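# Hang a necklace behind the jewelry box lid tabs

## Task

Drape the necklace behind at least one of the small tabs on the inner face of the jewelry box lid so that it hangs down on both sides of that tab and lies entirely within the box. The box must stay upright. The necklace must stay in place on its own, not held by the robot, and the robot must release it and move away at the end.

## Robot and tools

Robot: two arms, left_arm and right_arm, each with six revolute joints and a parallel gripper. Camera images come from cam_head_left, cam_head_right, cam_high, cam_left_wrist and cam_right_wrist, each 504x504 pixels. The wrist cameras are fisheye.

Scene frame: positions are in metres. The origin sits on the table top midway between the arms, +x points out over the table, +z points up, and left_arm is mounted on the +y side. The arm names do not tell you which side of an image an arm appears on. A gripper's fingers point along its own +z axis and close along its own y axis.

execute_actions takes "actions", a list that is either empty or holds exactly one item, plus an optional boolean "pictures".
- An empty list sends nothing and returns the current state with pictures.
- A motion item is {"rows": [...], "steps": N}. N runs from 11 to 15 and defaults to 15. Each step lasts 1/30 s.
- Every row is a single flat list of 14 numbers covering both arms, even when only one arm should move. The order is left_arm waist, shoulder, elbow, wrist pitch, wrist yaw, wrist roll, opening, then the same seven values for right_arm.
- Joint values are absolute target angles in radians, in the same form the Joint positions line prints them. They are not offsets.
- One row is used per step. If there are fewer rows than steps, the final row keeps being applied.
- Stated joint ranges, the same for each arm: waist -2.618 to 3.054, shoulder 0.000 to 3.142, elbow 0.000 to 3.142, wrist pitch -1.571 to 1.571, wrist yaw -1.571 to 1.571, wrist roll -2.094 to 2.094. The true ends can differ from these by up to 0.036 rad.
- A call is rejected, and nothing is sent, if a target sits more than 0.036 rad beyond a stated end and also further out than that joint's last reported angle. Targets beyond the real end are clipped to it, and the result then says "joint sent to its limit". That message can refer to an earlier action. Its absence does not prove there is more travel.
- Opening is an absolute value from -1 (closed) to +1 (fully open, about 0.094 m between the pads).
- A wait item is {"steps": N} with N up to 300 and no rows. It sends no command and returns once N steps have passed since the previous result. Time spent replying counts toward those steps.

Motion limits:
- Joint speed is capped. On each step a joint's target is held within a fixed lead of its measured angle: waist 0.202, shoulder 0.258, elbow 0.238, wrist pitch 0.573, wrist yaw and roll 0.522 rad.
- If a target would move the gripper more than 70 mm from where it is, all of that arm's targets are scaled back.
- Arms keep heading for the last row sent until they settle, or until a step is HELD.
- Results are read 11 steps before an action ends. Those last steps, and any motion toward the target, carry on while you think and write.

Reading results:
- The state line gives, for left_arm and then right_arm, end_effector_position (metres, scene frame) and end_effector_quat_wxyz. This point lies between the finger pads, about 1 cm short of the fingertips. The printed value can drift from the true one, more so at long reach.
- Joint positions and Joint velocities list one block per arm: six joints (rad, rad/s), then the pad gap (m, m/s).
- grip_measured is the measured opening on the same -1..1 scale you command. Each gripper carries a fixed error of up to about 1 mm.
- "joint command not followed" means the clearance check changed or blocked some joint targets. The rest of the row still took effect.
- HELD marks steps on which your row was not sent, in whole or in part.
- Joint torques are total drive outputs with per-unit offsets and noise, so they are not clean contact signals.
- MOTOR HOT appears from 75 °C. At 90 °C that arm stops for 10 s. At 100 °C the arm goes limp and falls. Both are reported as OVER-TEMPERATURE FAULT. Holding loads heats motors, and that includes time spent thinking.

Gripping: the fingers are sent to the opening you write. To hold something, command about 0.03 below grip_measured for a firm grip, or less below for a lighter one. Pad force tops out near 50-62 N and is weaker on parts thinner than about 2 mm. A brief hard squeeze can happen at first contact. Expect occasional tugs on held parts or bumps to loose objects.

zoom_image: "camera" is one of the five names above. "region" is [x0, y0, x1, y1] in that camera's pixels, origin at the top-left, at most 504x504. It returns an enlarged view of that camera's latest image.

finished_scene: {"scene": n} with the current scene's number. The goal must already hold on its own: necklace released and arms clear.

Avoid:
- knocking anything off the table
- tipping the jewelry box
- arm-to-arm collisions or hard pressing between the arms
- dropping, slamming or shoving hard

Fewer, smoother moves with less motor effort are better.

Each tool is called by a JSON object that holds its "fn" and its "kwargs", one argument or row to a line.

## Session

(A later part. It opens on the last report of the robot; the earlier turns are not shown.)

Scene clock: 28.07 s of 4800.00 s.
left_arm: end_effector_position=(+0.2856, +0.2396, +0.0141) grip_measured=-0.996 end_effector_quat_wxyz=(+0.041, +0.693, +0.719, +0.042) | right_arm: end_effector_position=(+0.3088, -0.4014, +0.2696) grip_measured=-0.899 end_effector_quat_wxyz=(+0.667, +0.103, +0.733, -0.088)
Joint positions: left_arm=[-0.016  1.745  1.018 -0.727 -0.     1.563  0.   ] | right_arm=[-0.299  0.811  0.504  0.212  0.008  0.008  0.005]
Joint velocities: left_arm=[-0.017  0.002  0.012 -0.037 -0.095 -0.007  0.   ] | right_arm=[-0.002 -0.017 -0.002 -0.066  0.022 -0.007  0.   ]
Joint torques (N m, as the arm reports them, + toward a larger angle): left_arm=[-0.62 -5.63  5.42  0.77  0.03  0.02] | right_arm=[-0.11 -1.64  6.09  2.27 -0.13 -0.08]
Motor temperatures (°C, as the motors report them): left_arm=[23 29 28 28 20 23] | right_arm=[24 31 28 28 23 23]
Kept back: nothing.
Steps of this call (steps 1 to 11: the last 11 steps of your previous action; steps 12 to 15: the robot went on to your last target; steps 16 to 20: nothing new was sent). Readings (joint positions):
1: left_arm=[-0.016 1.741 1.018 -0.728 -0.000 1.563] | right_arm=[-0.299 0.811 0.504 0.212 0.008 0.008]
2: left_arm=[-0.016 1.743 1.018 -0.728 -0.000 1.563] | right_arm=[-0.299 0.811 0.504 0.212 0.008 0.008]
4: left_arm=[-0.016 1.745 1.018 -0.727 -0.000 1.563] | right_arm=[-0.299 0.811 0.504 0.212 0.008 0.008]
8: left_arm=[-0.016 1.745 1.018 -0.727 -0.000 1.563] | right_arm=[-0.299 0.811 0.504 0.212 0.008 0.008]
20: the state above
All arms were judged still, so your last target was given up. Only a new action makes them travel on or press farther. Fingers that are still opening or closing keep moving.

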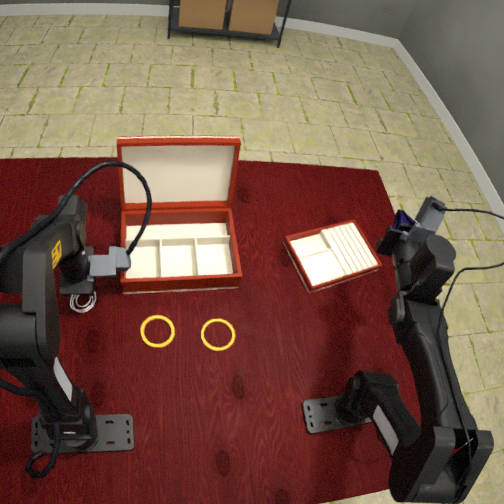

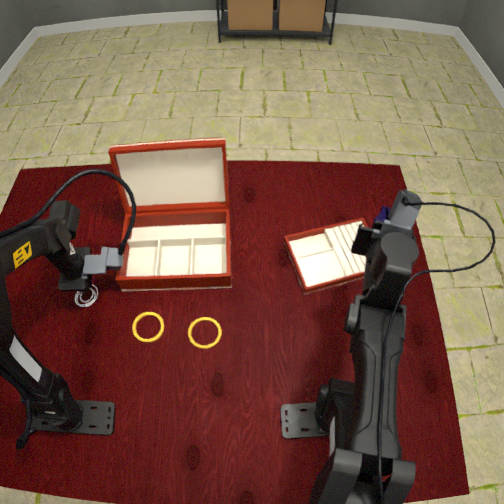

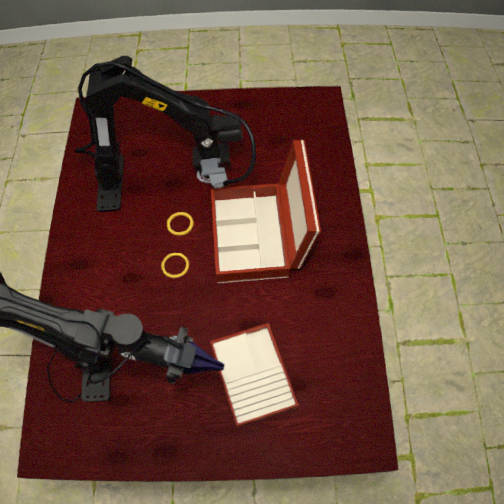

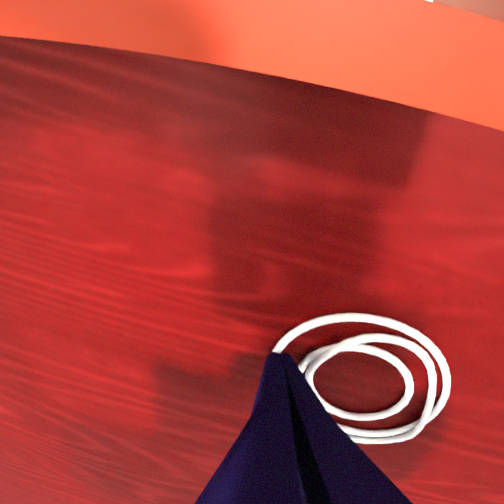

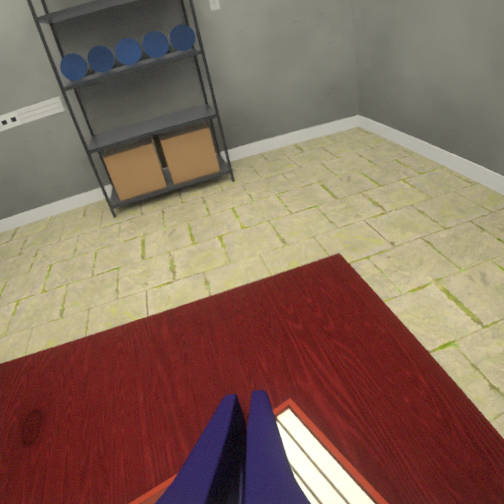

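{"fn": "execute_actions", "kwargs": {
  "actions": [
    {"rows":[[-0.025,1.76,0.998,-0.72,0,1.57,-0.84,-0.3,0.8,0.5,0.2,0,0,-0.9],[-0.025,1.76,0.998,-0.72,0,1.57,-0.84,-0.3,0.8,0.5,0.2,0,0,-0.9],[-0.025,1.76,0.998,-0.72,0,1.57,-0.84,-0.3,0.8,0.5,0.2,0,0,-0.9],[-0.025,1.76,0.998,-0.72,0,1.57,-0.84,-0.3,0.8,0.5,0.2,0,0,-0.9],[-0.025,1.76,0.998,-0.72,0,1.57,-0.84,-0.3,0.8,0.5,0.2,0,0,-0.9],[-0.025,1.76,0.998,-0.72,0,1.57,-0.84,-0.3,0.8,0.5,0.2,0,0,-0.9],[-0.025,1.765,0.998,-0.71,0,1.57,-0.84,-0.3,0.8,0.5,0.2,0,0,-0.9],[-0.025,1.77,0.998,-0.705,0,1.57,-0.84,-0.3,0.8,0.5,0.2,0,0,-0.9],[-0.025,1.775,0.998,-0.70,0,1.57,-0.84,-0.3,0.8,0.5,0.2,0,0,-0.9],[-0.025,1.78,0.998,-0.695,0,1.57,-0.84,-0.3,0.8,0.5,0.2,0,0,-0.9],[-0.025,1.785,0.998,-0.69,0,1.57,-0.84,-0.3,0.8,0.5,0.2,0,0,-0.9]],"steps":15}
  ]
}}

{"fn": "execute_actions", "kwargs": {
  "actions": [
    {"steps":25}
  ],
  "pictures": true
}}

Scene clock: 29.20 s of 4800.00 s.
left_arm: end_effector_position=(+0.2856, +0.2396, +0.0141) grip_measured=-0.843 end_effector_quat_wxyz=(+0.041, +0.693, +0.719, +0.042) | right_arm: end_effector_position=(+0.3088, -0.4014, +0.2696) grip_measured=-0.899 end_effector_quat_wxyz=(+0.667, +0.103, +0.733, -0.088)
Joint positions: left_arm=[-0.016  1.745  1.018 -0.727 -0.     1.563  0.007] | right_arm=[-0.299  0.811  0.504  0.212  0.008  0.008  0.005]
Joint velocities: left_arm=[-0.002 -0.017  0.002 -0.007  0.007  0.037  0.003] | right_arm=[-0.002  0.012  0.002  0.022 -0.007 -0.081 -0.   ]
Joint torques (N m, as the arm reports them, + toward a larger angle): left_arm=[-0.63 -5.62  5.42  0.78  0.03  0.02] | right_arm=[ 0.   -1.63  6.29  2.26 -0.08 -0.11]
Motor temperatures (°C, as the motors report them): left_arm=[23 29 28 28 20 23] | right_arm=[24 31 28 28 23 23]
Steps of this call (steps 1 to 30: nothing new was sent; steps 31 to 34: the first 4 steps of this action). Readings (joint positions):
31: left_arm=[-0.016 1.745 1.018 -0.727 -0.000 1.563] | right_arm=[-0.299 0.811 0.504 0.212 0.008 0.008]
32: left_arm=[-0.016 1.745 1.018 -0.727 -0.000 1.563] | right_arm=[-0.299 0.811 0.504 0.212 0.008 0.008]
34: the state above

Scene clock: 30.03 s of 4800.00 s.
left_arm: end_effector_position=(+0.2890, +0.2397, +0.0108) grip_measured=-0.842 end_effector_quat_wxyz=(+0.043, +0.693, +0.718, +0.045) | right_arm: end_effector_position=(+0.3088, -0.4014, +0.2696) grip_measured=-0.899 end_effector_quat_wxyz=(+0.667, +0.103, +0.733, -0.088)
Joint positions: left_arm=[-0.016  1.758  1.018 -0.707 -0.001  1.563  0.007] | right_arm=[-0.299  0.811  0.504  0.212  0.008  0.008  0.005]
Joint velocities: left_arm=[ 0.002 -0.007  0.002  0.007 -0.051  0.022  0.001] | right_arm=[-0.007  0.002  0.007 -0.066 -0.051 -0.022 -0.001]
Joint torques (N m, as the arm reports them, + toward a larger angle): left_arm=[-0.65 -4.8   5.37  0.89  0.04  0.01] | right_arm=[-0.29 -1.63  6.29  2.27 -0.11 -0.1 ]
Motor temperatures (°C, as the motors report them): left_arm=[23 29 28 28 20 23] | right_arm=[24 31 28 28 23 23]
Kept back: nothing.
Steps of this call (steps 1 to 11: the last 11 steps of your previous action; steps 12 to 25: the robot went on to your last target). Readings (joint positions):
1: left_arm=[-0.016 1.745 1.018 -0.727 -0.000 1.563] | right_arm=[-0.299 0.811 0.504 0.212 0.008 0.008]
2: left_arm=[-0.016 1.745 1.018 -0.727 -0.000 1.563] | right_arm=[-0.299 0.811 0.504 0.212 0.008 0.008]
4: left_arm=[-0.016 1.745 1.018 -0.724 -0.000 1.563] | right_arm=[-0.299 0.811 0.504 0.212 0.008 0.008]
8: left_arm=[-0.016 1.758 1.018 -0.711 -0.001 1.563] | right_arm=[-0.299 0.811 0.504 0.212 0.008 0.008]
25: the state above

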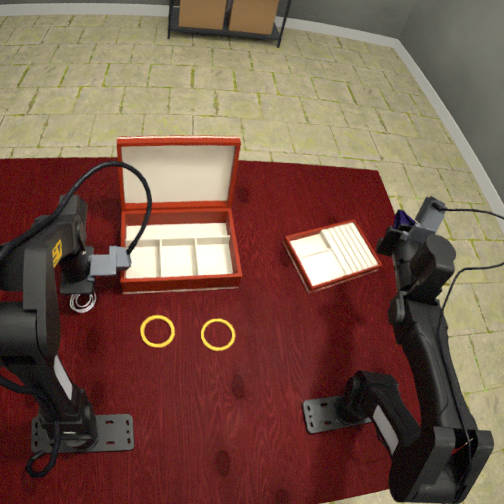

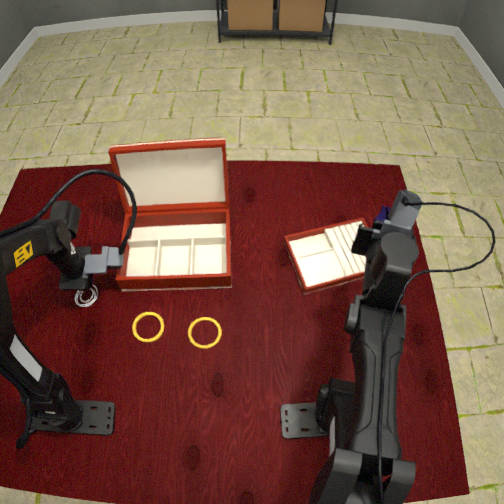

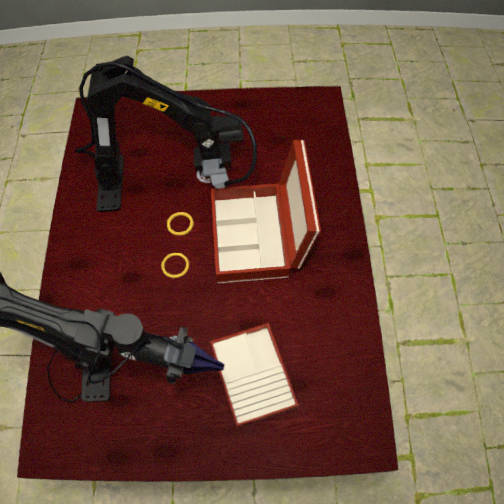

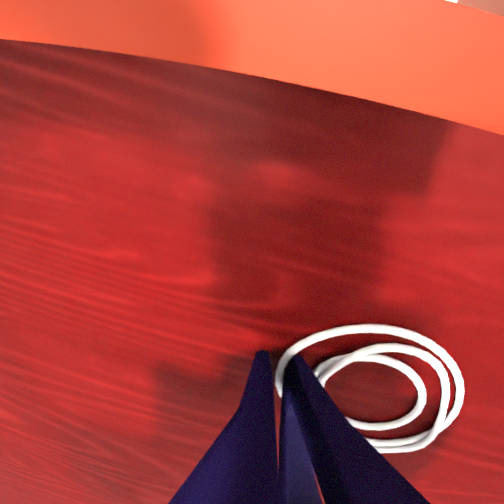

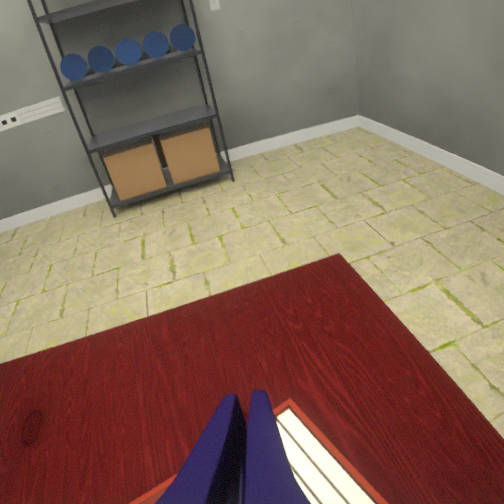

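{"fn": "execute_actions", "kwargs": {
  "actions": [
    {"rows":[[-0.025,1.785,0.99,-0.685,0,1.57,-0.84,-0.3,0.8,0.5,0.2,0,0,-0.9],[-0.025,1.785,0.985,-0.68,0,1.57,-0.84,-0.3,0.8,0.5,0.2,0,0,-0.9],[-0.025,1.785,0.98,-0.68,0,1.57,-0.84,-0.3,0.8,0.5,0.2,0,0,-0.9]],"steps":15}
  ]
}}

{"fn": "execute_actions", "kwargs": {
  "actions": [
    {"steps":25}
  ],
  "pictures": true
}}

Scene clock: 30.83 s of 4800.00 s.
left_arm: end_effector_position=(+0.2891, +0.2397, +0.0108) grip_measured=-0.841 end_effector_quat_wxyz=(+0.043, +0.693, +0.718, +0.045) | right_arm: end_effector_position=(+0.3088, -0.4014, +0.2696) grip_measured=-0.899 end_effector_quat_wxyz=(+0.667, +0.103, +0.733, -0.088)
Joint positions: left_arm=[-0.016  1.758  1.018 -0.707 -0.001  1.563  0.007] | right_arm=[-0.299  0.811  0.504  0.212  0.008  0.008  0.005]
Joint velocities: left_arm=[-0.017  0.002 -0.007 -0.007 -0.007 -0.007 -0.   ] | right_arm=[ 0.032  0.012 -0.007 -0.007  0.022 -0.037 -0.   ]
Joint torques (N m, as the arm reports them, + toward a larger angle): left_arm=[-0.65 -4.85  3.84  0.99  0.02  0.01] | right_arm=[-0.25 -1.73  6.27  2.24 -0.15 -0.08]
Motor temperatures (°C, as the motors report them): left_arm=[23 29 28 28 20 23] | right_arm=[24 31 28 28 23 23]
Steps of this call (steps 1 to 15: the robot went on to your last target; steps 16 to 20: nothing new was sent; steps 21 to 24: the first 4 steps of this action). Readings (joint positions):
21: left_arm=[-0.016 1.758 1.018 -0.707 -0.001 1.563] | right_arm=[-0.299 0.811 0.504 0.212 0.008 0.008]
22: left_arm=[-0.016 1.758 1.018 -0.707 -0.001 1.563] | right_arm=[-0.299 0.811 0.504 0.212 0.008 0.008]
24: the state above

Scene clock: 31.67 s of 4800.00 s.
left_arm: end_effector_position=(+0.2891, +0.2397, +0.0108) grip_measured=-0.841 end_effector_quat_wxyz=(+0.043, +0.693, +0.718, +0.045) | right_arm: end_effector_position=(+0.3088, -0.4014, +0.2696) grip_measured=-0.899 end_effector_quat_wxyz=(+0.667, +0.103, +0.733, -0.088)
Joint positions: left_arm=[-0.016  1.758  1.018 -0.707 -0.001  1.563  0.007] | right_arm=[-0.299  0.811  0.504  0.212  0.008  0.008  0.005]
Joint velocities: left_arm=[-0.012 -0.017  0.012  0.022 -0.022 -0.007 -0.   ] | right_arm=[-0.002  0.002 -0.017 -0.007 -0.007 -0.022  0.   ]
Joint torques (N m, as the arm reports them, + toward a larger angle): left_arm=[-0.66 -4.83  3.87  1.    0.03  0.03] | right_arm=[-0.03 -1.62  6.27  2.22 -0.09 -0.12]
Motor temperatures (°C, as the motors report them): left_arm=[23 29 28 28 20 23] | right_arm=[24 31 28 28 23 23]
Kept back: nothing.
Steps of this call (steps 1 to 11: the last 11 steps of your previous action; steps 12 to 15: the robot went on to your last target; steps 16 to 25: nothing new was sent). Readings (joint positions):
1: left_arm=[-0.016 1.758 1.018 -0.707 -0.001 1.563] | right_arm=[-0.299 0.811 0.504 0.212 0.008 0.008]
2: left_arm=[-0.016 1.758 1.018 -0.707 -0.001 1.563] | right_arm=[-0.299 0.811 0.504 0.212 0.008 0.008]
4: left_arm=[-0.016 1.758 1.018 -0.707 -0.001 1.563] | right_arm=[-0.299 0.811 0.504 0.212 0.008 0.008]
8: left_arm=[-0.016 1.758 1.018 -0.707 -0.001 1.563] | right_arm=[-0.299 0.811 0.504 0.212 0.008 0.008]
25: the state above
All arms were judged still, so your last target was given up. Only a new action makes them travel on or press farther. Fingers that are still opening or closing keep moving.

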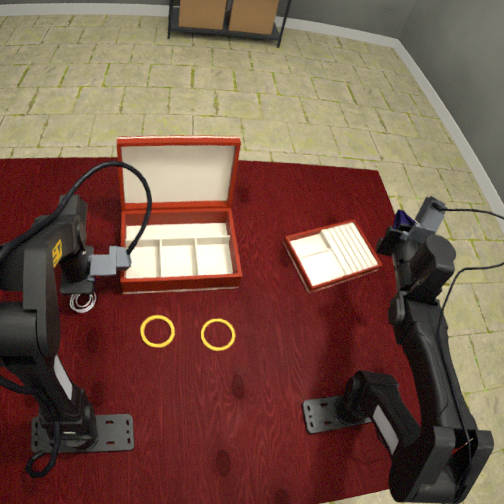

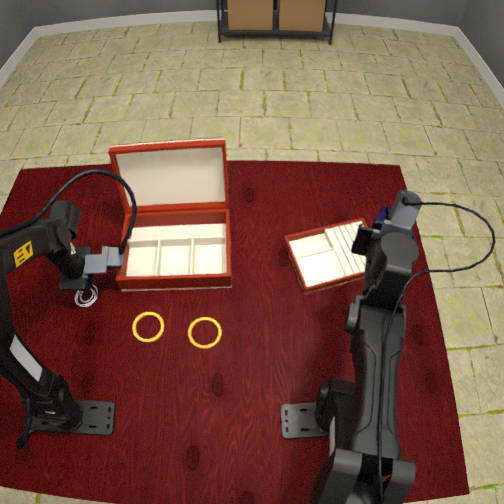

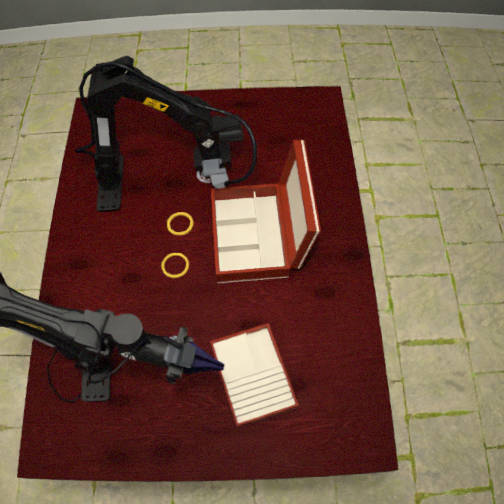

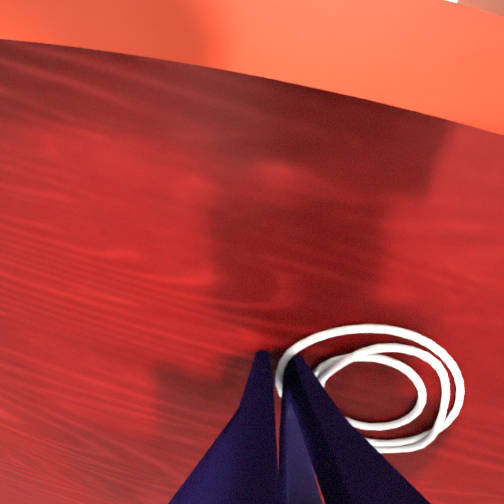

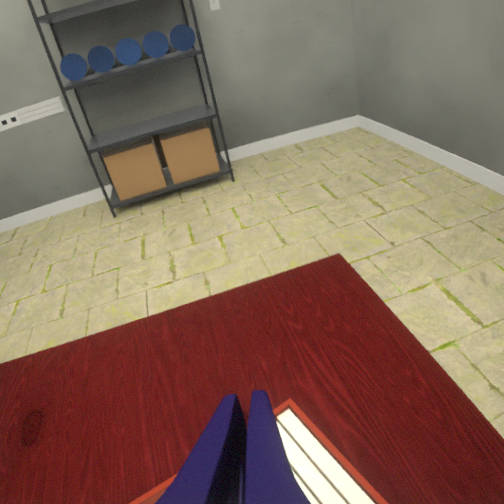

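{"fn": "execute_actions", "kwargs": {
  "actions": [
    {"rows":[[-0.025,1.785,0.97,-0.69,0,1.57,-0.84,-0.3,0.8,0.5,0.2,0,0,-0.9],[-0.025,1.785,0.97,-0.69,0,1.57,-0.84,-0.3,0.8,0.5,0.2,0,0,-0.9],[-0.025,1.785,0.97,-0.69,0,1.57,-0.84,-0.3,0.8,0.5,0.2,0,0,-0.9],[-0.025,1.785,0.97,-0.69,0,1.57,-0.86,-0.3,0.8,0.5,0.2,0,0,-0.9],[-0.025,1.785,0.97,-0.69,0,1.57,-0.88,-0.3,0.8,0.5,0.2,0,0,-0.9],[-0.025,1.785,0.97,-0.69,0,1.57,-0.9,-0.3,0.8,0.5,0.2,0,0,-0.9],[-0.025,1.785,0.97,-0.69,0,1.57,-0.92,-0.3,0.8,0.5,0.2,0,0,-0.9],[-0.025,1.785,0.97,-0.69,0,1.57,-0.94,-0.3,0.8,0.5,0.2,0,0,-0.9],[-0.025,1.785,0.97,-0.69,0,1.57,-0.96,-0.3,0.8,0.5,0.2,0,0,-0.9],[-0.025,1.785,0.97,-0.69,0,1.57,-0.98,-0.3,0.8,0.5,0.2,0,0,-0.9],[-0.025,1.785,0.97,-0.69,0,1.57,-1,-0.3,0.8,0.5,0.2,0,0,-0.9]],"steps":15}
  ]
}}

{"fn": "execute_actions", "kwargs": {
  "actions": [
    {"steps":25}
  ],
  "pictures": true
}}

Scene clock: 32.60 s of 4800.00 s.
left_arm: end_effector_position=(+0.2888, +0.2397, +0.0104) grip_measured=-0.852 end_effector_quat_wxyz=(+0.043, +0.693, +0.718, +0.045) | right_arm: end_effector_position=(+0.3088, -0.4014, +0.2696) grip_measured=-0.899 end_effector_quat_wxyz=(+0.667, +0.103, +0.733, -0.088)
Joint positions: left_arm=[-0.016  1.758  1.017 -0.706 -0.001  1.563  0.007] | right_arm=[-0.299  0.811  0.504  0.212  0.008  0.008  0.005]
Joint velocities: left_arm=[-0.002  0.002  0.002 -0.081 -0.037 -0.037 -0.013] | right_arm=[ 0.012  0.007  0.017 -0.007 -0.037  0.051 -0.001]
Joint torques (N m, as the arm reports them, + toward a larger angle): left_arm=[-0.61 -4.85  3.11  0.89  0.03  0.01] | right_arm=[-0.06 -1.59  6.35  2.24 -0.08 -0.12]
Motor temperatures (°C, as the motors report them): left_arm=[23 29 28 28 20 23] | right_arm=[24 31 28 28 23 23]
Steps of this call (steps 1 to 24: nothing new was sent; steps 25 to 28: the first 4 steps of this action). Readings (joint positions):
25: left_arm=[-0.016 1.758 1.017 -0.706 -0.001 1.563] | right_arm=[-0.299 0.811 0.504 0.212 0.008 0.008]
26: left_arm=[-0.016 1.758 1.017 -0.706 -0.001 1.563] | right_arm=[-0.299 0.811 0.504 0.212 0.008 0.008]
28: the state above

Scene clock: 33.43 s of 4800.00 s.
left_arm: end_effector_position=(+0.2883, +0.2397, +0.0104) grip_measured=-0.988 end_effector_quat_wxyz=(+0.043, +0.693, +0.719, +0.044) | right_arm: end_effector_position=(+0.3088, -0.4014, +0.2696) grip_measured=-0.899 end_effector_quat_wxyz=(+0.667, +0.103, +0.733, -0.088)
Joint positions: left_arm=[-0.016  1.758  1.017 -0.708 -0.001  1.563  0.001] | right_arm=[-0.299  0.811  0.504  0.212  0.008  0.008  0.005]
Joint velocities: left_arm=[ 0.012  0.012  0.002  0.037 -0.051  0.022 -0.   ] | right_arm=[ 0.012  0.007  0.002  0.037 -0.007  0.051 -0.001]
Joint torques (N m, as the arm reports them, + toward a larger angle): left_arm=[-0.64 -4.86  3.13  0.9   0.04  0.02] | right_arm=[ 0.09 -1.6   6.16  2.23 -0.11 -0.09]
Motor temperatures (°C, as the motors report them): left_arm=[23 29 27 28 20 23] | right_arm=[24 31 28 28 23 23]
Kept back: nothing.
Steps of this call (steps 1 to 11: the last 11 steps of your previous action; steps 12 to 15: the robot went on to your last target; steps 16 to 25: nothing new was sent). Readings (joint positions):
1: left_arm=[-0.016 1.758 1.017 -0.706 -0.001 1.563] | right_arm=[-0.299 0.811 0.504 0.212 0.008 0.008]
2: left_arm=[-0.016 1.758 1.017 -0.707 -0.001 1.563] | right_arm=[-0.299 0.811 0.504 0.212 0.008 0.008]
4: left_arm=[-0.016 1.758 1.017 -0.708 -0.001 1.563] | right_arm=[-0.299 0.811 0.504 0.212 0.008 0.008]
8: left_arm=[-0.016 1.758 1.017 -0.708 -0.001 1.563] | right_arm=[-0.299 0.811 0.504 0.212 0.008 0.008]
25: the state above
All arms were judged still, so your last target was given up. Only a new action makes them travel on or press farther. Fingers that are still opening or closing keep moving.

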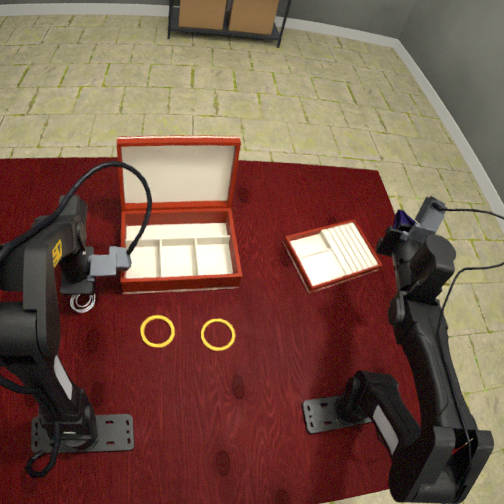

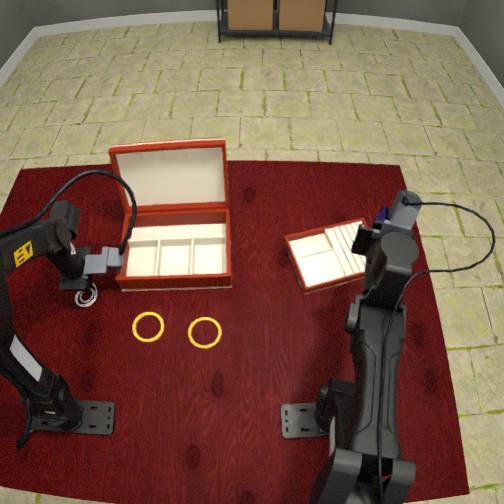

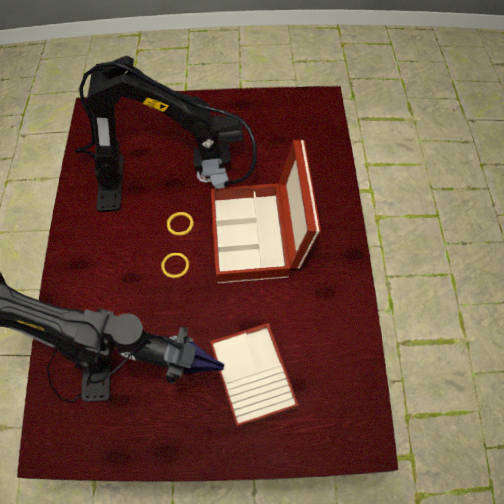

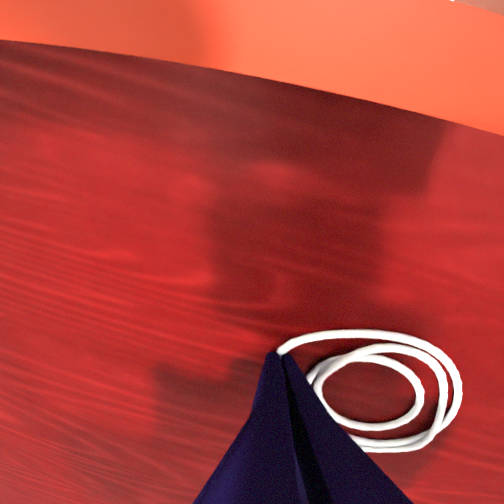

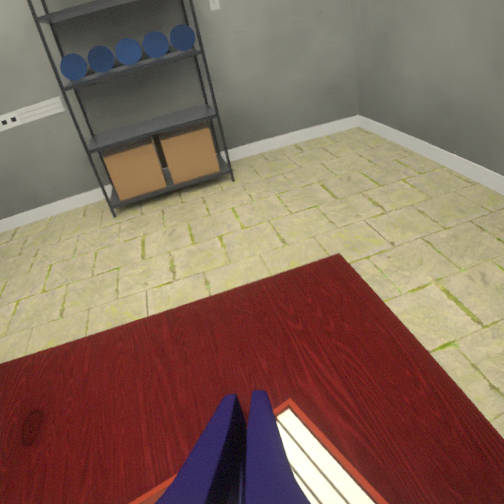

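{"fn": "execute_actions", "kwargs": {
  "actions": [
    {"rows":[[-0.02,1.745,1.02,-0.715,0,1.57,-1,-0.3,0.8,0.5,0.2,0,0,-0.9],[-0.02,1.73,1.02,-0.73,0,1.57,-1,-0.3,0.8,0.5,0.2,0,0,-0.9],[-0.02,1.715,1.025,-0.745,0,1.57,-1,-0.3,0.8,0.5,0.2,0,0,-0.9],[-0.02,1.70,1.03,-0.76,0,1.57,-1,-0.3,0.8,0.5,0.2,0,0,-0.9],[-0.02,1.685,1.03,-0.775,0,1.57,-1,-0.3,0.8,0.5,0.2,0,0,-0.9],[-0.02,1.67,1.03,-0.79,0,1.57,-1,-0.3,0.8,0.5,0.2,0,0,-0.9],[-0.02,1.655,1.03,-0.805,0,1.57,-1,-0.3,0.8,0.5,0.2,0,0,-0.9],[-0.02,1.64,1.03,-0.82,0,1.57,-1,-0.3,0.8,0.5,0.2,0,0,-0.9],[-0.02,1.625,1.03,-0.835,0,1.57,-1,-0.3,0.8,0.5,0.2,0,0,-0.9],[-0.02,1.61,1.03,-0.85,0,1.57,-1,-0.3,0.8,0.5,0.2,0,0,-0.9],[-0.02,1.595,1.03,-0.865,0,1.57,-1,-0.3,0.8,0.5,0.2,0,0,-0.9],[-0.02,1.58,1.03,-0.88,0,1.57,-1,-0.3,0.8,0.5,0.2,0,0,-0.9],[-0.02,1.565,1.03,-0.895,0,1.57,-1,-0.3,0.8,0.5,0.2,0,0,-0.9],[-0.02,1.55,1.03,-0.91,0,1.57,-1,-0.3,0.8,0.5,0.2,0,0,-0.9],[-0.02,1.535,1.03,-0.92,0,1.57,-1,-0.3,0.8,0.5,0.2,0,0,-0.9]],"steps":15}
  ]
}}

{"fn": "execute_actions", "kwargs": {
  "actions": [
    {"steps":20}
  ],
  "pictures": true
}}

Scene clock: 35.30 s of 4800.00 s.
left_arm: end_effector_position=(+0.2877, +0.2397, +0.0135) grip_measured=-0.989 end_effector_quat_wxyz=(+0.044, +0.693, +0.718, +0.045) | right_arm: end_effector_position=(+0.3088, -0.4014, +0.2696) grip_measured=-0.899 end_effector_quat_wxyz=(+0.667, +0.103, +0.733, -0.088)
Joint positions: left_arm=[-0.016  1.747  1.017 -0.715 -0.001  1.563  0.001] | right_arm=[-0.299  0.811  0.504  0.212  0.008  0.008  0.005]
Joint velocities: left_arm=[ 0.007 -0.208 -0.002 -0.168 -0.051  0.051  0.   ] | right_arm=[-0.017  0.012  0.007  0.022  0.037  0.022 -0.001]
Joint torques (N m, as the arm reports them, + toward a larger angle): left_arm=[-0.3  -9.42  8.29  0.53  0.04  0.  ] | right_arm=[-0.12 -1.63  6.23  2.24 -0.12 -0.09]
Motor temperatures (°C, as the motors report them): left_arm=[23 29 27 28 20 23] | right_arm=[24 31 28 28 23 23]
Steps of this call (steps 1 to 52: nothing new was sent; steps 53 to 56: the first 4 steps of this action). Readings (joint positions):
53: left_arm=[-0.016 1.756 1.017 -0.708 -0.001 1.563] | right_arm=[-0.299 0.811 0.504 0.212 0.008 0.008]
54: left_arm=[-0.016 1.755 1.017 -0.708 -0.001 1.563] | right_arm=[-0.299 0.811 0.504 0.212 0.008 0.008]
56: the state above

Scene clock: 35.97 s of 4800.00 s.
left_arm: end_effector_position=(+0.2594, +0.2389, +0.0644) grip_measured=-0.989 end_effector_quat_wxyz=(+0.051, +0.692, +0.718, +0.052) | right_arm: end_effector_position=(+0.3088, -0.4014, +0.2696) grip_measured=-0.899 end_effector_quat_wxyz=(+0.667, +0.103, +0.733, -0.088)
Joint positions: left_arm=[-0.016  1.548  1.017 -0.894 -0.001  1.563  0.001] | right_arm=[-0.299  0.811  0.504  0.212  0.008  0.008  0.005]
Joint velocities: left_arm=[ 0.007  0.032  0.007 -0.022  0.037  0.007  0.   ] | right_arm=[-0.012 -0.007 -0.012 -0.037 -0.007 -0.037 -0.001]
Joint torques (N m, as the arm reports them, + toward a larger angle): left_arm=[-0.29 -6.35  8.85  0.61  0.04  0.02] | right_arm=[-0.18 -1.56  6.17  2.24 -0.04 -0.07]
Motor temperatures (°C, as the motors report them): left_arm=[23 29 27 28 20 23] | right_arm=[24 31 28 28 23 23]
Kept back: nothing.
Steps of this call (steps 1 to 11: the last 11 steps of your previous action; steps 12 to 20: the robot went on to your last target). Readings (joint positions):
1: left_arm=[-0.016 1.737 1.017 -0.722 -0.001 1.563] | right_arm=[-0.299 0.811 0.504 0.212 0.008 0.008]
2: left_arm=[-0.016 1.724 1.017 -0.731 -0.001 1.563] | right_arm=[-0.299 0.811 0.504 0.212 0.008 0.008]
4: left_arm=[-0.016 1.692 1.017 -0.751 -0.001 1.563] | right_arm=[-0.299 0.811 0.504 0.212 0.008 0.008]
8: left_arm=[-0.016 1.624 1.017 -0.800 -0.001 1.563] | right_arm=[-0.299 0.811 0.504 0.212 0.008 0.008]
20: the state above

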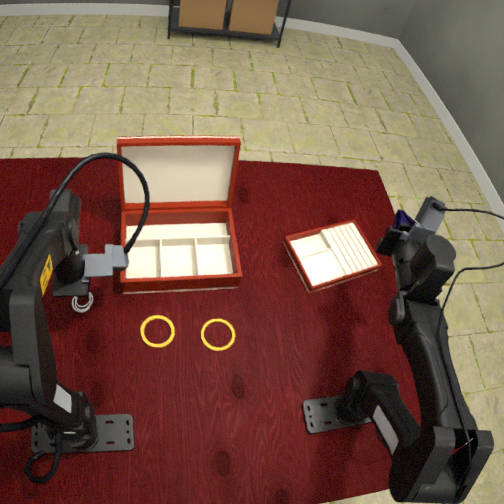

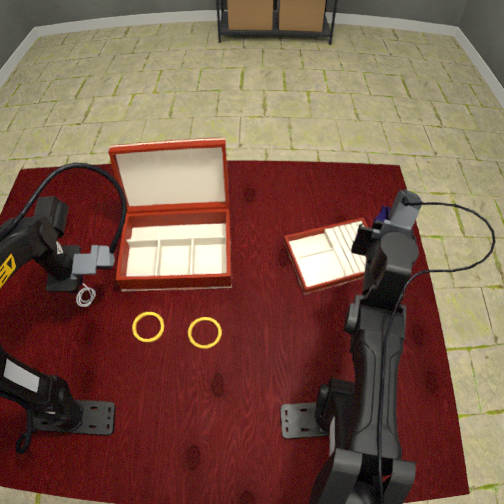

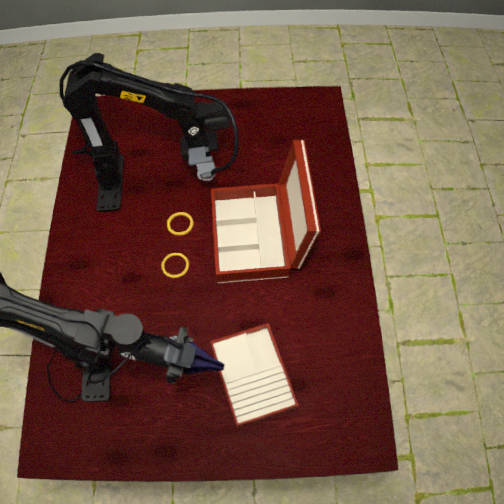

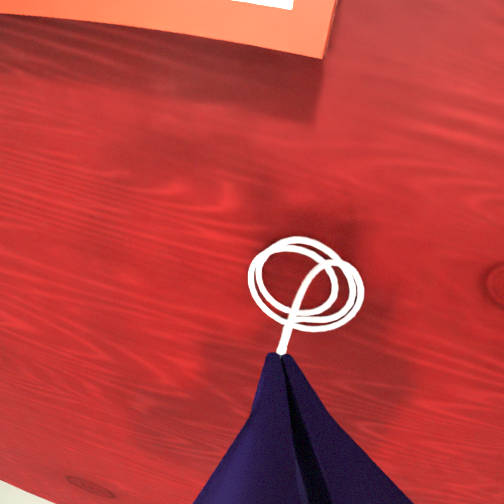

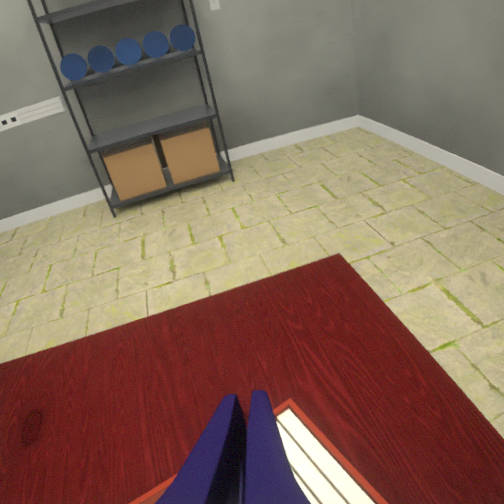

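Held. Continue up to the raised pose.

{"fn": "execute_actions", "kwargs": {
  "actions": [
    {"rows":[[-0.02,1.52,1.025,-0.88,0,1.57,-1,-0.3,0.8,0.5,0.2,0,0,-0.9],[-0.02,1.505,1.02,-0.84,0,1.57,-1,-0.3,0.8,0.5,0.2,0,0,-0.9],[-0.02,1.49,1.015,-0.80,0,1.57,-1,-0.3,0.8,0.5,0.2,0,0,-0.9],[-0.02,1.475,1.01,-0.76,0,1.57,-1,-0.3,0.8,0.5,0.2,0,0,-0.9],[-0.02,1.46,1.005,-0.72,0,1.57,-1,-0.3,0.8,0.5,0.2,0,0,-0.9],[-0.02,1.445,1.0,-0.68,0,1.57,-1,-0.3,0.8,0.5,0.2,0,0,-0.9],[-0.02,1.43,1.0,-0.64,0,1.57,-1,-0.3,0.8,0.5,0.2,0,0,-0.9],[-0.02,1.415,1.0,-0.60,0,1.57,-1,-0.3,0.8,0.5,0.2,0,0,-0.9],[-0.02,1.40,1.0,-0.56,0,1.57,-1,-0.3,0.8,0.5,0.2,0,0,-0.9],[-0.02,1.385,1.0,-0.52,0,1.57,-1,-0.3,0.8,0.5,0.2,0,0,-0.9],[-0.02,1.37,1.0,-0.48,0,1.57,-1,-0.3,0.8,0.5,0.2,0,0,-0.9],[-0.02,1.355,1.0,-0.44,0,1.57,-1,-0.3,0.8,0.5,0.2,0,0,-0.9],[-0.02,1.34,1.0,-0.40,0,1.57,-1,-0.3,0.8,0.5,0.2,0,0,-0.9],[-0.02,1.325,1.0,-0.36,0,1.57,-1,-0.3,0.8,0.5,0.2,0,0,-0.9],[-0.02,1.31,1.0,-0.32,0,1.57,-1,-0.3,0.8,0.5,0.2,0,0,-0.9]],"steps":15}
  ]
}}

{"fn": "execute_actions", "kwargs": {
  "actions": [
    {"rows":[[-0.02,1.30,1.0,-0.29,0,1.57,-1,-0.3,0.8,0.5,0.2,0,0,-0.9],[-0.02,1.29,1.0,-0.26,0,1.57,-1,-0.3,0.8,0.5,0.2,0,0,-0.9],[-0.02,1.28,1.0,-0.23,0,1.57,-1,-0.3,0.8,0.5,0.2,0,0,-0.9],[-0.02,1.27,1.0,-0.2,0,1.57,-1,-0.3,0.8,0.5,0.2,0,0,-0.9],[-0.02,1.26,1.0,-0.17,0,1.57,-1,-0.3,0.8,0.5,0.2,0,0,-0.9],[-0.02,1.25,1.0,-0.14,0,1.57,-1,-0.3,0.8,0.5,0.2,0,0,-0.9],[-0.02,1.24,1.0,-0.11,0,1.57,-1,-0.3,0.8,0.5,0.2,0,0,-0.9],[-0.02,1.23,1.0,-0.08,0,1.57,-1,-0.3,0.8,0.5,0.2,0,0,-0.9],[-0.02,1.22,1.0,-0.05,0,1.57,-1,-0.3,0.8,0.5,0.2,0,0,-0.9],[-0.02,1.21,1.0,-0.02,0,1.57,-1,-0.3,0.8,0.5,0.2,0,0,-0.9],[-0.02,1.2,1.0,0.01,0,1.57,-1,-0.3,0.8,0.5,0.2,0,0,-0.9],[-0.02,1.2,1.0,0.03,0,1.57,-1,-0.3,0.8,0.5,0.2,0,0,-0.9]],"steps":15}
  ]
}}

{"fn": "execute_actions", "kwargs": {
  "actions": [
    {"steps":25}
  ],
  "pictures": true
}}

Scene clock: 37.67 s of 4800.00 s.
left_arm: end_effector_position=(+0.2673, +0.2391, +0.0702) grip_measured=-0.989 end_effector_quat_wxyz=(+0.067, +0.691, +0.717, +0.069) | right_arm: end_effector_position=(+0.3088, -0.4014, +0.2696) grip_measured=-0.899 end_effector_quat_wxyz=(+0.667, +0.103, +0.733, -0.088)
Joint positions: left_arm=[-0.016  1.531  1.017 -0.865 -0.001  1.563  0.001] | right_arm=[-0.299  0.811  0.504  0.212  0.008  0.008  0.005]
Joint velocities: left_arm=[ 0.002 -0.33  -0.012  0.608  0.037  0.037  0.   ] | right_arm=[ 0.007 -0.007 -0.012  0.051 -0.051 -0.037 -0.001]
Joint torques (N m, as the arm reports them, + toward a larger angle): left_arm=[-0.26 -7.89  7.2   1.01  0.02  0.01] | right_arm=[-0.41 -1.56  6.32  2.22 -0.13 -0.09]
Motor temperatures (°C, as the motors report them): left_arm=[23 29 28 28 20 23] | right_arm=[24 31 28 28 23 23]
Steps of this call (steps 1 to 30: the robot went on to your last target; steps 31 to 47: nothing new was sent; steps 48 to 51: the first 4 steps of this action). Readings (joint positions):
48: left_arm=[-0.016 1.548 1.017 -0.899 -0.001 1.563] | right_arm=[-0.299 0.811 0.504 0.212 0.008 0.008]
49: left_arm=[-0.016 1.546 1.017 -0.893 -0.001 1.563] | right_arm=[-0.299 0.811 0.504 0.212 0.008 0.008]
51: the state above

Scene clock: 38.17 s of 4800.00 s.
left_arm: end_effector_position=(+0.3714, +0.2421, +0.2137) grip_measured=-0.989 end_effector_quat_wxyz=(+0.315, +0.620, +0.641, +0.324) | right_arm: end_effector_position=(+0.3088, -0.4014, +0.2696) grip_measured=-0.899 end_effector_quat_wxyz=(+0.667, +0.103, +0.733, -0.088)
Joint positions: left_arm=[-0.016  1.308  1.017 -0.342 -0.001  1.567  0.001] | right_arm=[-0.299  0.811  0.504  0.212  0.008  0.008  0.005]
Joint velocities: left_arm=[-0.012 -0.33   0.002  0.989 -0.081  0.051 -0.001] | right_arm=[-0.007 -0.002  0.002  0.007  0.022 -0.022 -0.   ]
Joint torques (N m, as the arm reports them, + toward a larger angle): left_arm=[-0.29 -5.88  7.79  1.9   0.05 -0.02] | right_arm=[-0.11 -1.69  6.34  2.21 -0.11 -0.07]
Motor temperatures (°C, as the motors report them): left_arm=[23 29 28 28 20 23] | right_arm=[24 31 28 28 23 23]
Steps of this call (steps 1 to 11: the last 11 steps of your previous action; steps 12 to 15: the first 4 steps of this action). Readings (joint positions):
12: left_arm=[-0.016 1.345 1.017 -0.451 -0.001 1.566] | right_arm=[-0.299 0.811 0.504 0.212 0.008 0.008]
13: left_arm=[-0.016 1.332 1.017 -0.413 -0.001 1.566] | right_arm=[-0.299 0.811 0.504 0.212 0.008 0.008]
15: the state above

Scene clock: 39.00 s of 4800.00 s.
left_arm: end_effector_position=(+0.3926, +0.2427, +0.3341) grip_measured=-0.989 end_effector_quat_wxyz=(+0.449, +0.533, +0.549, +0.461) | right_arm: end_effector_position=(+0.3088, -0.4014, +0.2696) grip_measured=-0.899 end_effector_quat_wxyz=(+0.667, +0.103, +0.733, -0.088)
Joint positions: left_arm=[-0.016  1.214  1.017  0.025 -0.001  1.57   0.001] | right_arm=[-0.299  0.811  0.504  0.212  0.008  0.008  0.005]
Joint velocities: left_arm=[-0.012  0.022  0.007 -0.007 -0.022 -0.051 -0.001] | right_arm=[-0.012 -0.017  0.002  0.051 -0.066 -0.037 -0.   ]
Joint torques (N m, as the arm reports them, + toward a larger angle): left_arm=[-0.24 -4.85  8.05  2.22  0.05 -0.04] | right_arm=[-0.08 -1.64  6.43  2.19 -0.09 -0.08]
Motor temperatures (°C, as the motors report them): left_arm=[23 29 28 28 20 23] | right_arm=[24 31 28 28 23 23]
Kept back: nothing.
Steps of this call (steps 1 to 11: the last 11 steps of your previous action; steps 12 to 25: the robot went on to your last target). Readings (joint positions):
1: left_arm=[-0.016 1.298 1.017 -0.308 -0.001 1.567] | right_arm=[-0.299 0.811 0.504 0.212 0.008 0.008]
2: left_arm=[-0.016 1.288 1.017 -0.276 -0.001 1.567] | right_arm=[-0.299 0.811 0.504 0.212 0.008 0.008]
4: left_arm=[-0.016 1.270 1.017 -0.213 -0.001 1.568] | right_arm=[-0.299 0.811 0.504 0.212 0.008 0.008]
8: left_arm=[-0.016 1.233 1.017 -0.092 -0.001 1.568] | right_arm=[-0.299 0.811 0.504 0.212 0.008 0.008]
25: the state above

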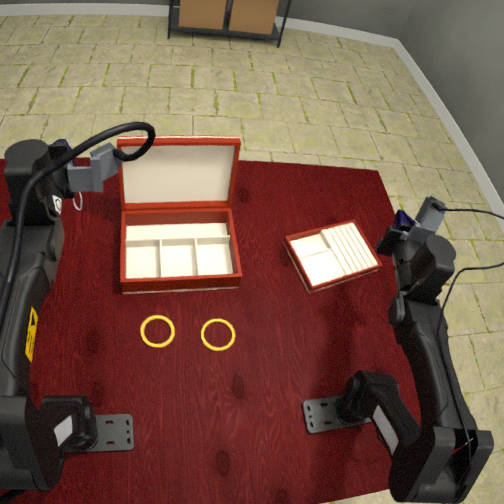

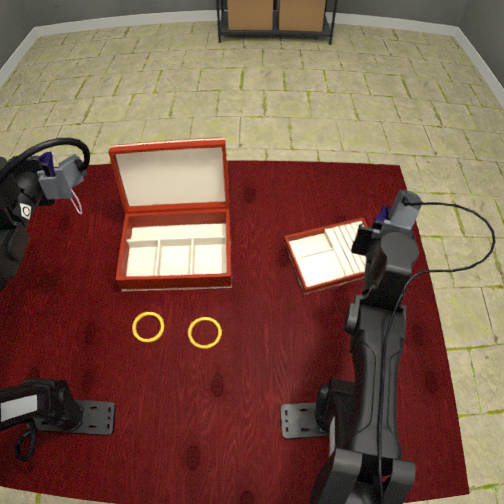

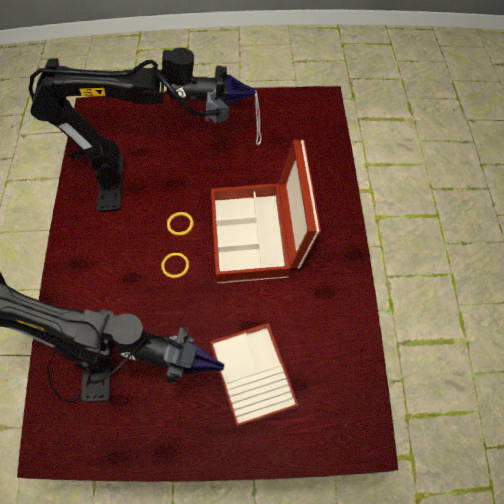

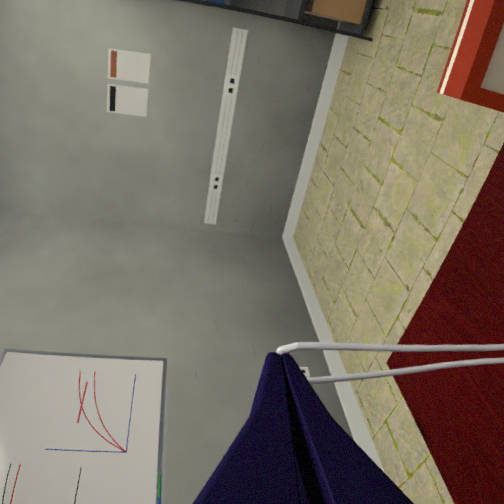

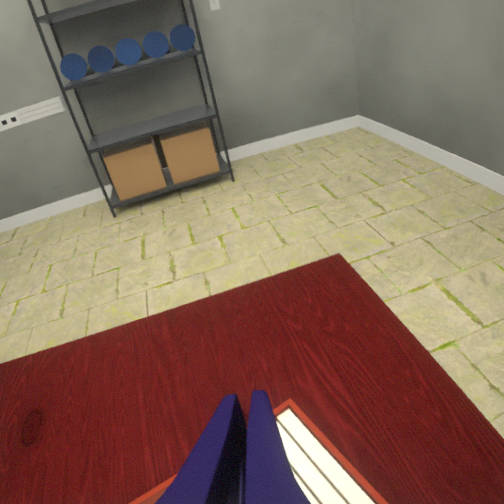

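{"fn": "execute_actions", "kwargs": {
  "actions": [
    {"rows":[[-0.05,1.2,1.0,0.03,-0.03,1.57,-1,-0.3,0.8,0.5,0.2,0,0,-0.9],[-0.08,1.2,1.0,0.03,-0.06,1.57,-1,-0.3,0.8,0.5,0.2,0,0,-0.9],[-0.11,1.2,1.0,0.03,-0.09,1.57,-1,-0.3,0.8,0.5,0.2,0,0,-0.9],[-0.14,1.2,1.0,0.03,-0.12,1.57,-1,-0.3,0.8,0.5,0.2,0,0,-0.9],[-0.17,1.2,1.0,0.03,-0.15,1.57,-1,-0.3,0.8,0.5,0.2,0,0,-0.9],[-0.2,1.2,1.0,0.03,-0.18,1.57,-1,-0.3,0.8,0.5,0.2,0,0,-0.9],[-0.23,1.2,1.0,0.03,-0.21,1.57,-1,-0.3,0.8,0.5,0.2,0,0,-0.9],[-0.26,1.2,1.0,0.03,-0.24,1.57,-1,-0.3,0.8,0.5,0.2,0,0,-0.9],[-0.29,1.2,1.0,0.03,-0.27,1.57,-1,-0.3,0.8,0.5,0.2,0,0,-0.9],[-0.32,1.2,1.0,0.03,-0.30,1.57,-1,-0.3,0.8,0.5,0.2,0,0,-0.9],[-0.35,1.2,1.0,0.03,-0.33,1.57,-1,-0.3,0.8,0.5,0.2,0,0,-0.9],[-0.38,1.2,1.0,0.03,-0.36,1.57,-1,-0.3,0.8,0.5,0.2,0,0,-0.9],[-0.41,1.2,1.0,0.03,-0.39,1.57,-1,-0.3,0.8,0.5,0.2,0,0,-0.9],[-0.43,1.2,1.0,0.03,-0.41,1.57,-1,-0.3,0.8,0.5,0.2,0,0,-0.9],[-0.45,1.2,1.0,0.03,-0.43,1.57,-1,-0.3,0.8,0.5,0.2,0,0,-0.9]],"steps":15}
  ]
}}

{"fn": "execute_actions", "kwargs": {
  "actions": [
    {"steps":30}
  ],
  "pictures": true
}}

Scene clock: 41.23 s of 4800.00 s.
left_arm: end_effector_position=(+0.3927, +0.2279, +0.3344) grip_measured=-0.989 end_effector_quat_wxyz=(+0.448, +0.537, +0.545, +0.462) | right_arm: end_effector_position=(+0.3088, -0.4014, +0.2696) grip_measured=-0.899 end_effector_quat_wxyz=(+0.667, +0.103, +0.733, -0.088)
Joint positions: left_arm=[-0.071  1.214  1.017  0.026 -0.049  1.57   0.001] | right_arm=[-0.299  0.811  0.504  0.212  0.008  0.008  0.005]
Joint velocities: left_arm=[-0.774 -0.002  0.002  0.037 -0.549 -0.007 -0.   ] | right_arm=[-0.007 -0.002  0.012 -0.022 -0.022 -0.051 -0.   ]
Joint torques (N m, as the arm reports them, + toward a larger angle): left_arm=[-1.54 -4.84  8.05  2.23  0.15 -0.04] | right_arm=[-0.15 -1.57  6.26  2.26 -0.11 -0.12]
Motor temperatures (°C, as the motors report them): left_arm=[23 29 28 29 20 23] | right_arm=[24 31 28 28 23 23]
Steps of this call (steps 1 to 30: the robot went on to your last target; steps 31 to 63: nothing new was sent; steps 64 to 67: the first 4 steps of this action). Readings (joint positions):
64: left_arm=[-0.018 1.214 1.017 0.026 -0.005 1.570] | right_arm=[-0.299 0.811 0.504 0.212 0.008 0.008]
65: left_arm=[-0.028 1.214 1.017 0.026 -0.016 1.570] | right_arm=[-0.299 0.811 0.504 0.212 0.008 0.008]
67: the state above

Scene clock: 42.23 s of 4800.00 s.
left_arm: end_effector_position=(+0.3737, +0.1364, +0.3370) grip_measured=-0.989 end_effector_quat_wxyz=(+0.438, +0.550, +0.525, +0.480) | right_arm: end_effector_position=(+0.3088, -0.4014, +0.2696) grip_measured=-0.899 end_effector_quat_wxyz=(+0.667, +0.103, +0.733, -0.088)
Joint positions: left_arm=[-0.447  1.214  1.017  0.026 -0.419  1.57   0.001] | right_arm=[-0.299  0.811  0.504  0.212  0.008  0.008  0.005]
Joint velocities: left_arm=[ 0.012 -0.002 -0.002 -0.022  0.037  0.007  0.001] | right_arm=[ 0.007  0.007 -0.002  0.007 -0.022  0.081  0.   ]
Joint torques (N m, as the arm reports them, + toward a larger angle): left_arm=[-0.13 -4.78  7.96  2.17 -0.12 -0.04] | right_arm=[-0.19 -1.86  6.39  2.26 -0.08 -0.13]
Motor temperatures (°C, as the motors report them): left_arm=[23 29 28 29 20 23] | right_arm=[24 31 28 28 23 23]
Kept back: nothing.
Steps of this call (steps 1 to 11: the last 11 steps of your previous action; steps 12 to 30: the robot went on to your last target). Readings (joint positions):
1: left_arm=[-0.101 1.214 1.017 0.026 -0.067 1.570] | right_arm=[-0.299 0.811 0.504 0.212 0.008 0.008]
2: left_arm=[-0.133 1.214 1.017 0.026 -0.087 1.570] | right_arm=[-0.299 0.811 0.504 0.212 0.008 0.008]
4: left_arm=[-0.199 1.214 1.017 0.026 -0.131 1.570] | right_arm=[-0.299 0.811 0.504 0.212 0.008 0.008]
8: left_arm=[-0.321 1.214 1.017 0.026 -0.233 1.570] | right_arm=[-0.299 0.811 0.504 0.212 0.008 0.008]
30: the state above

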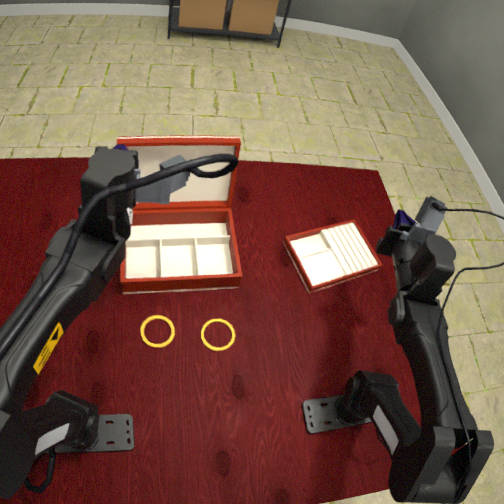

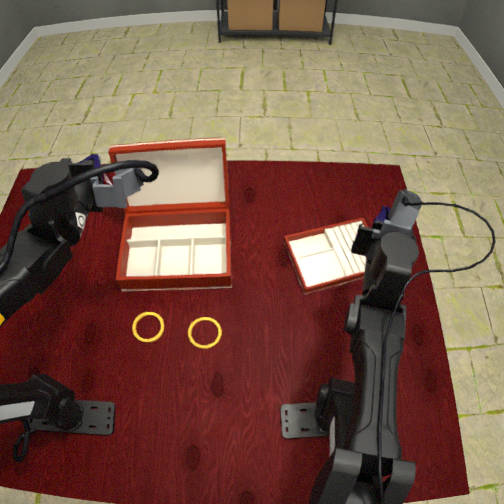

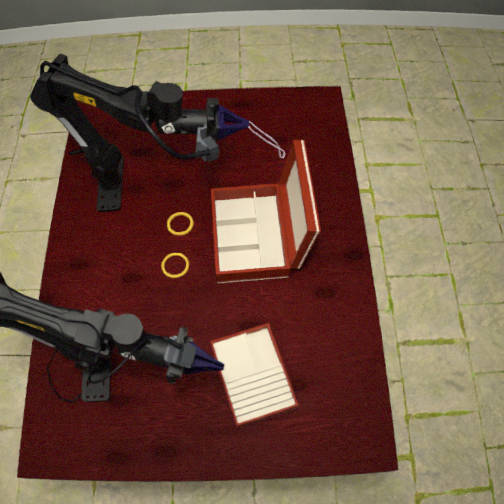

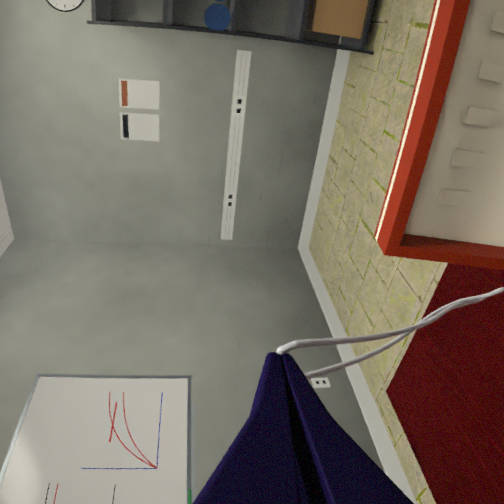

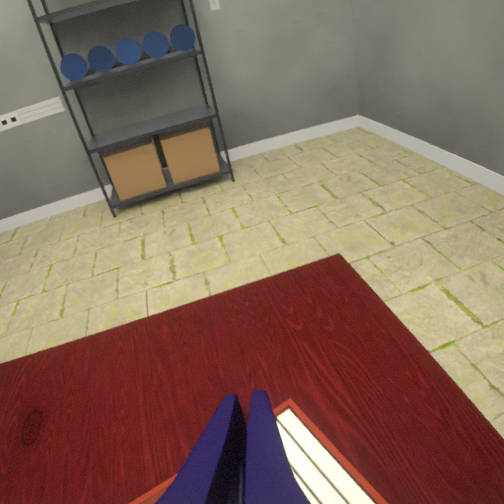

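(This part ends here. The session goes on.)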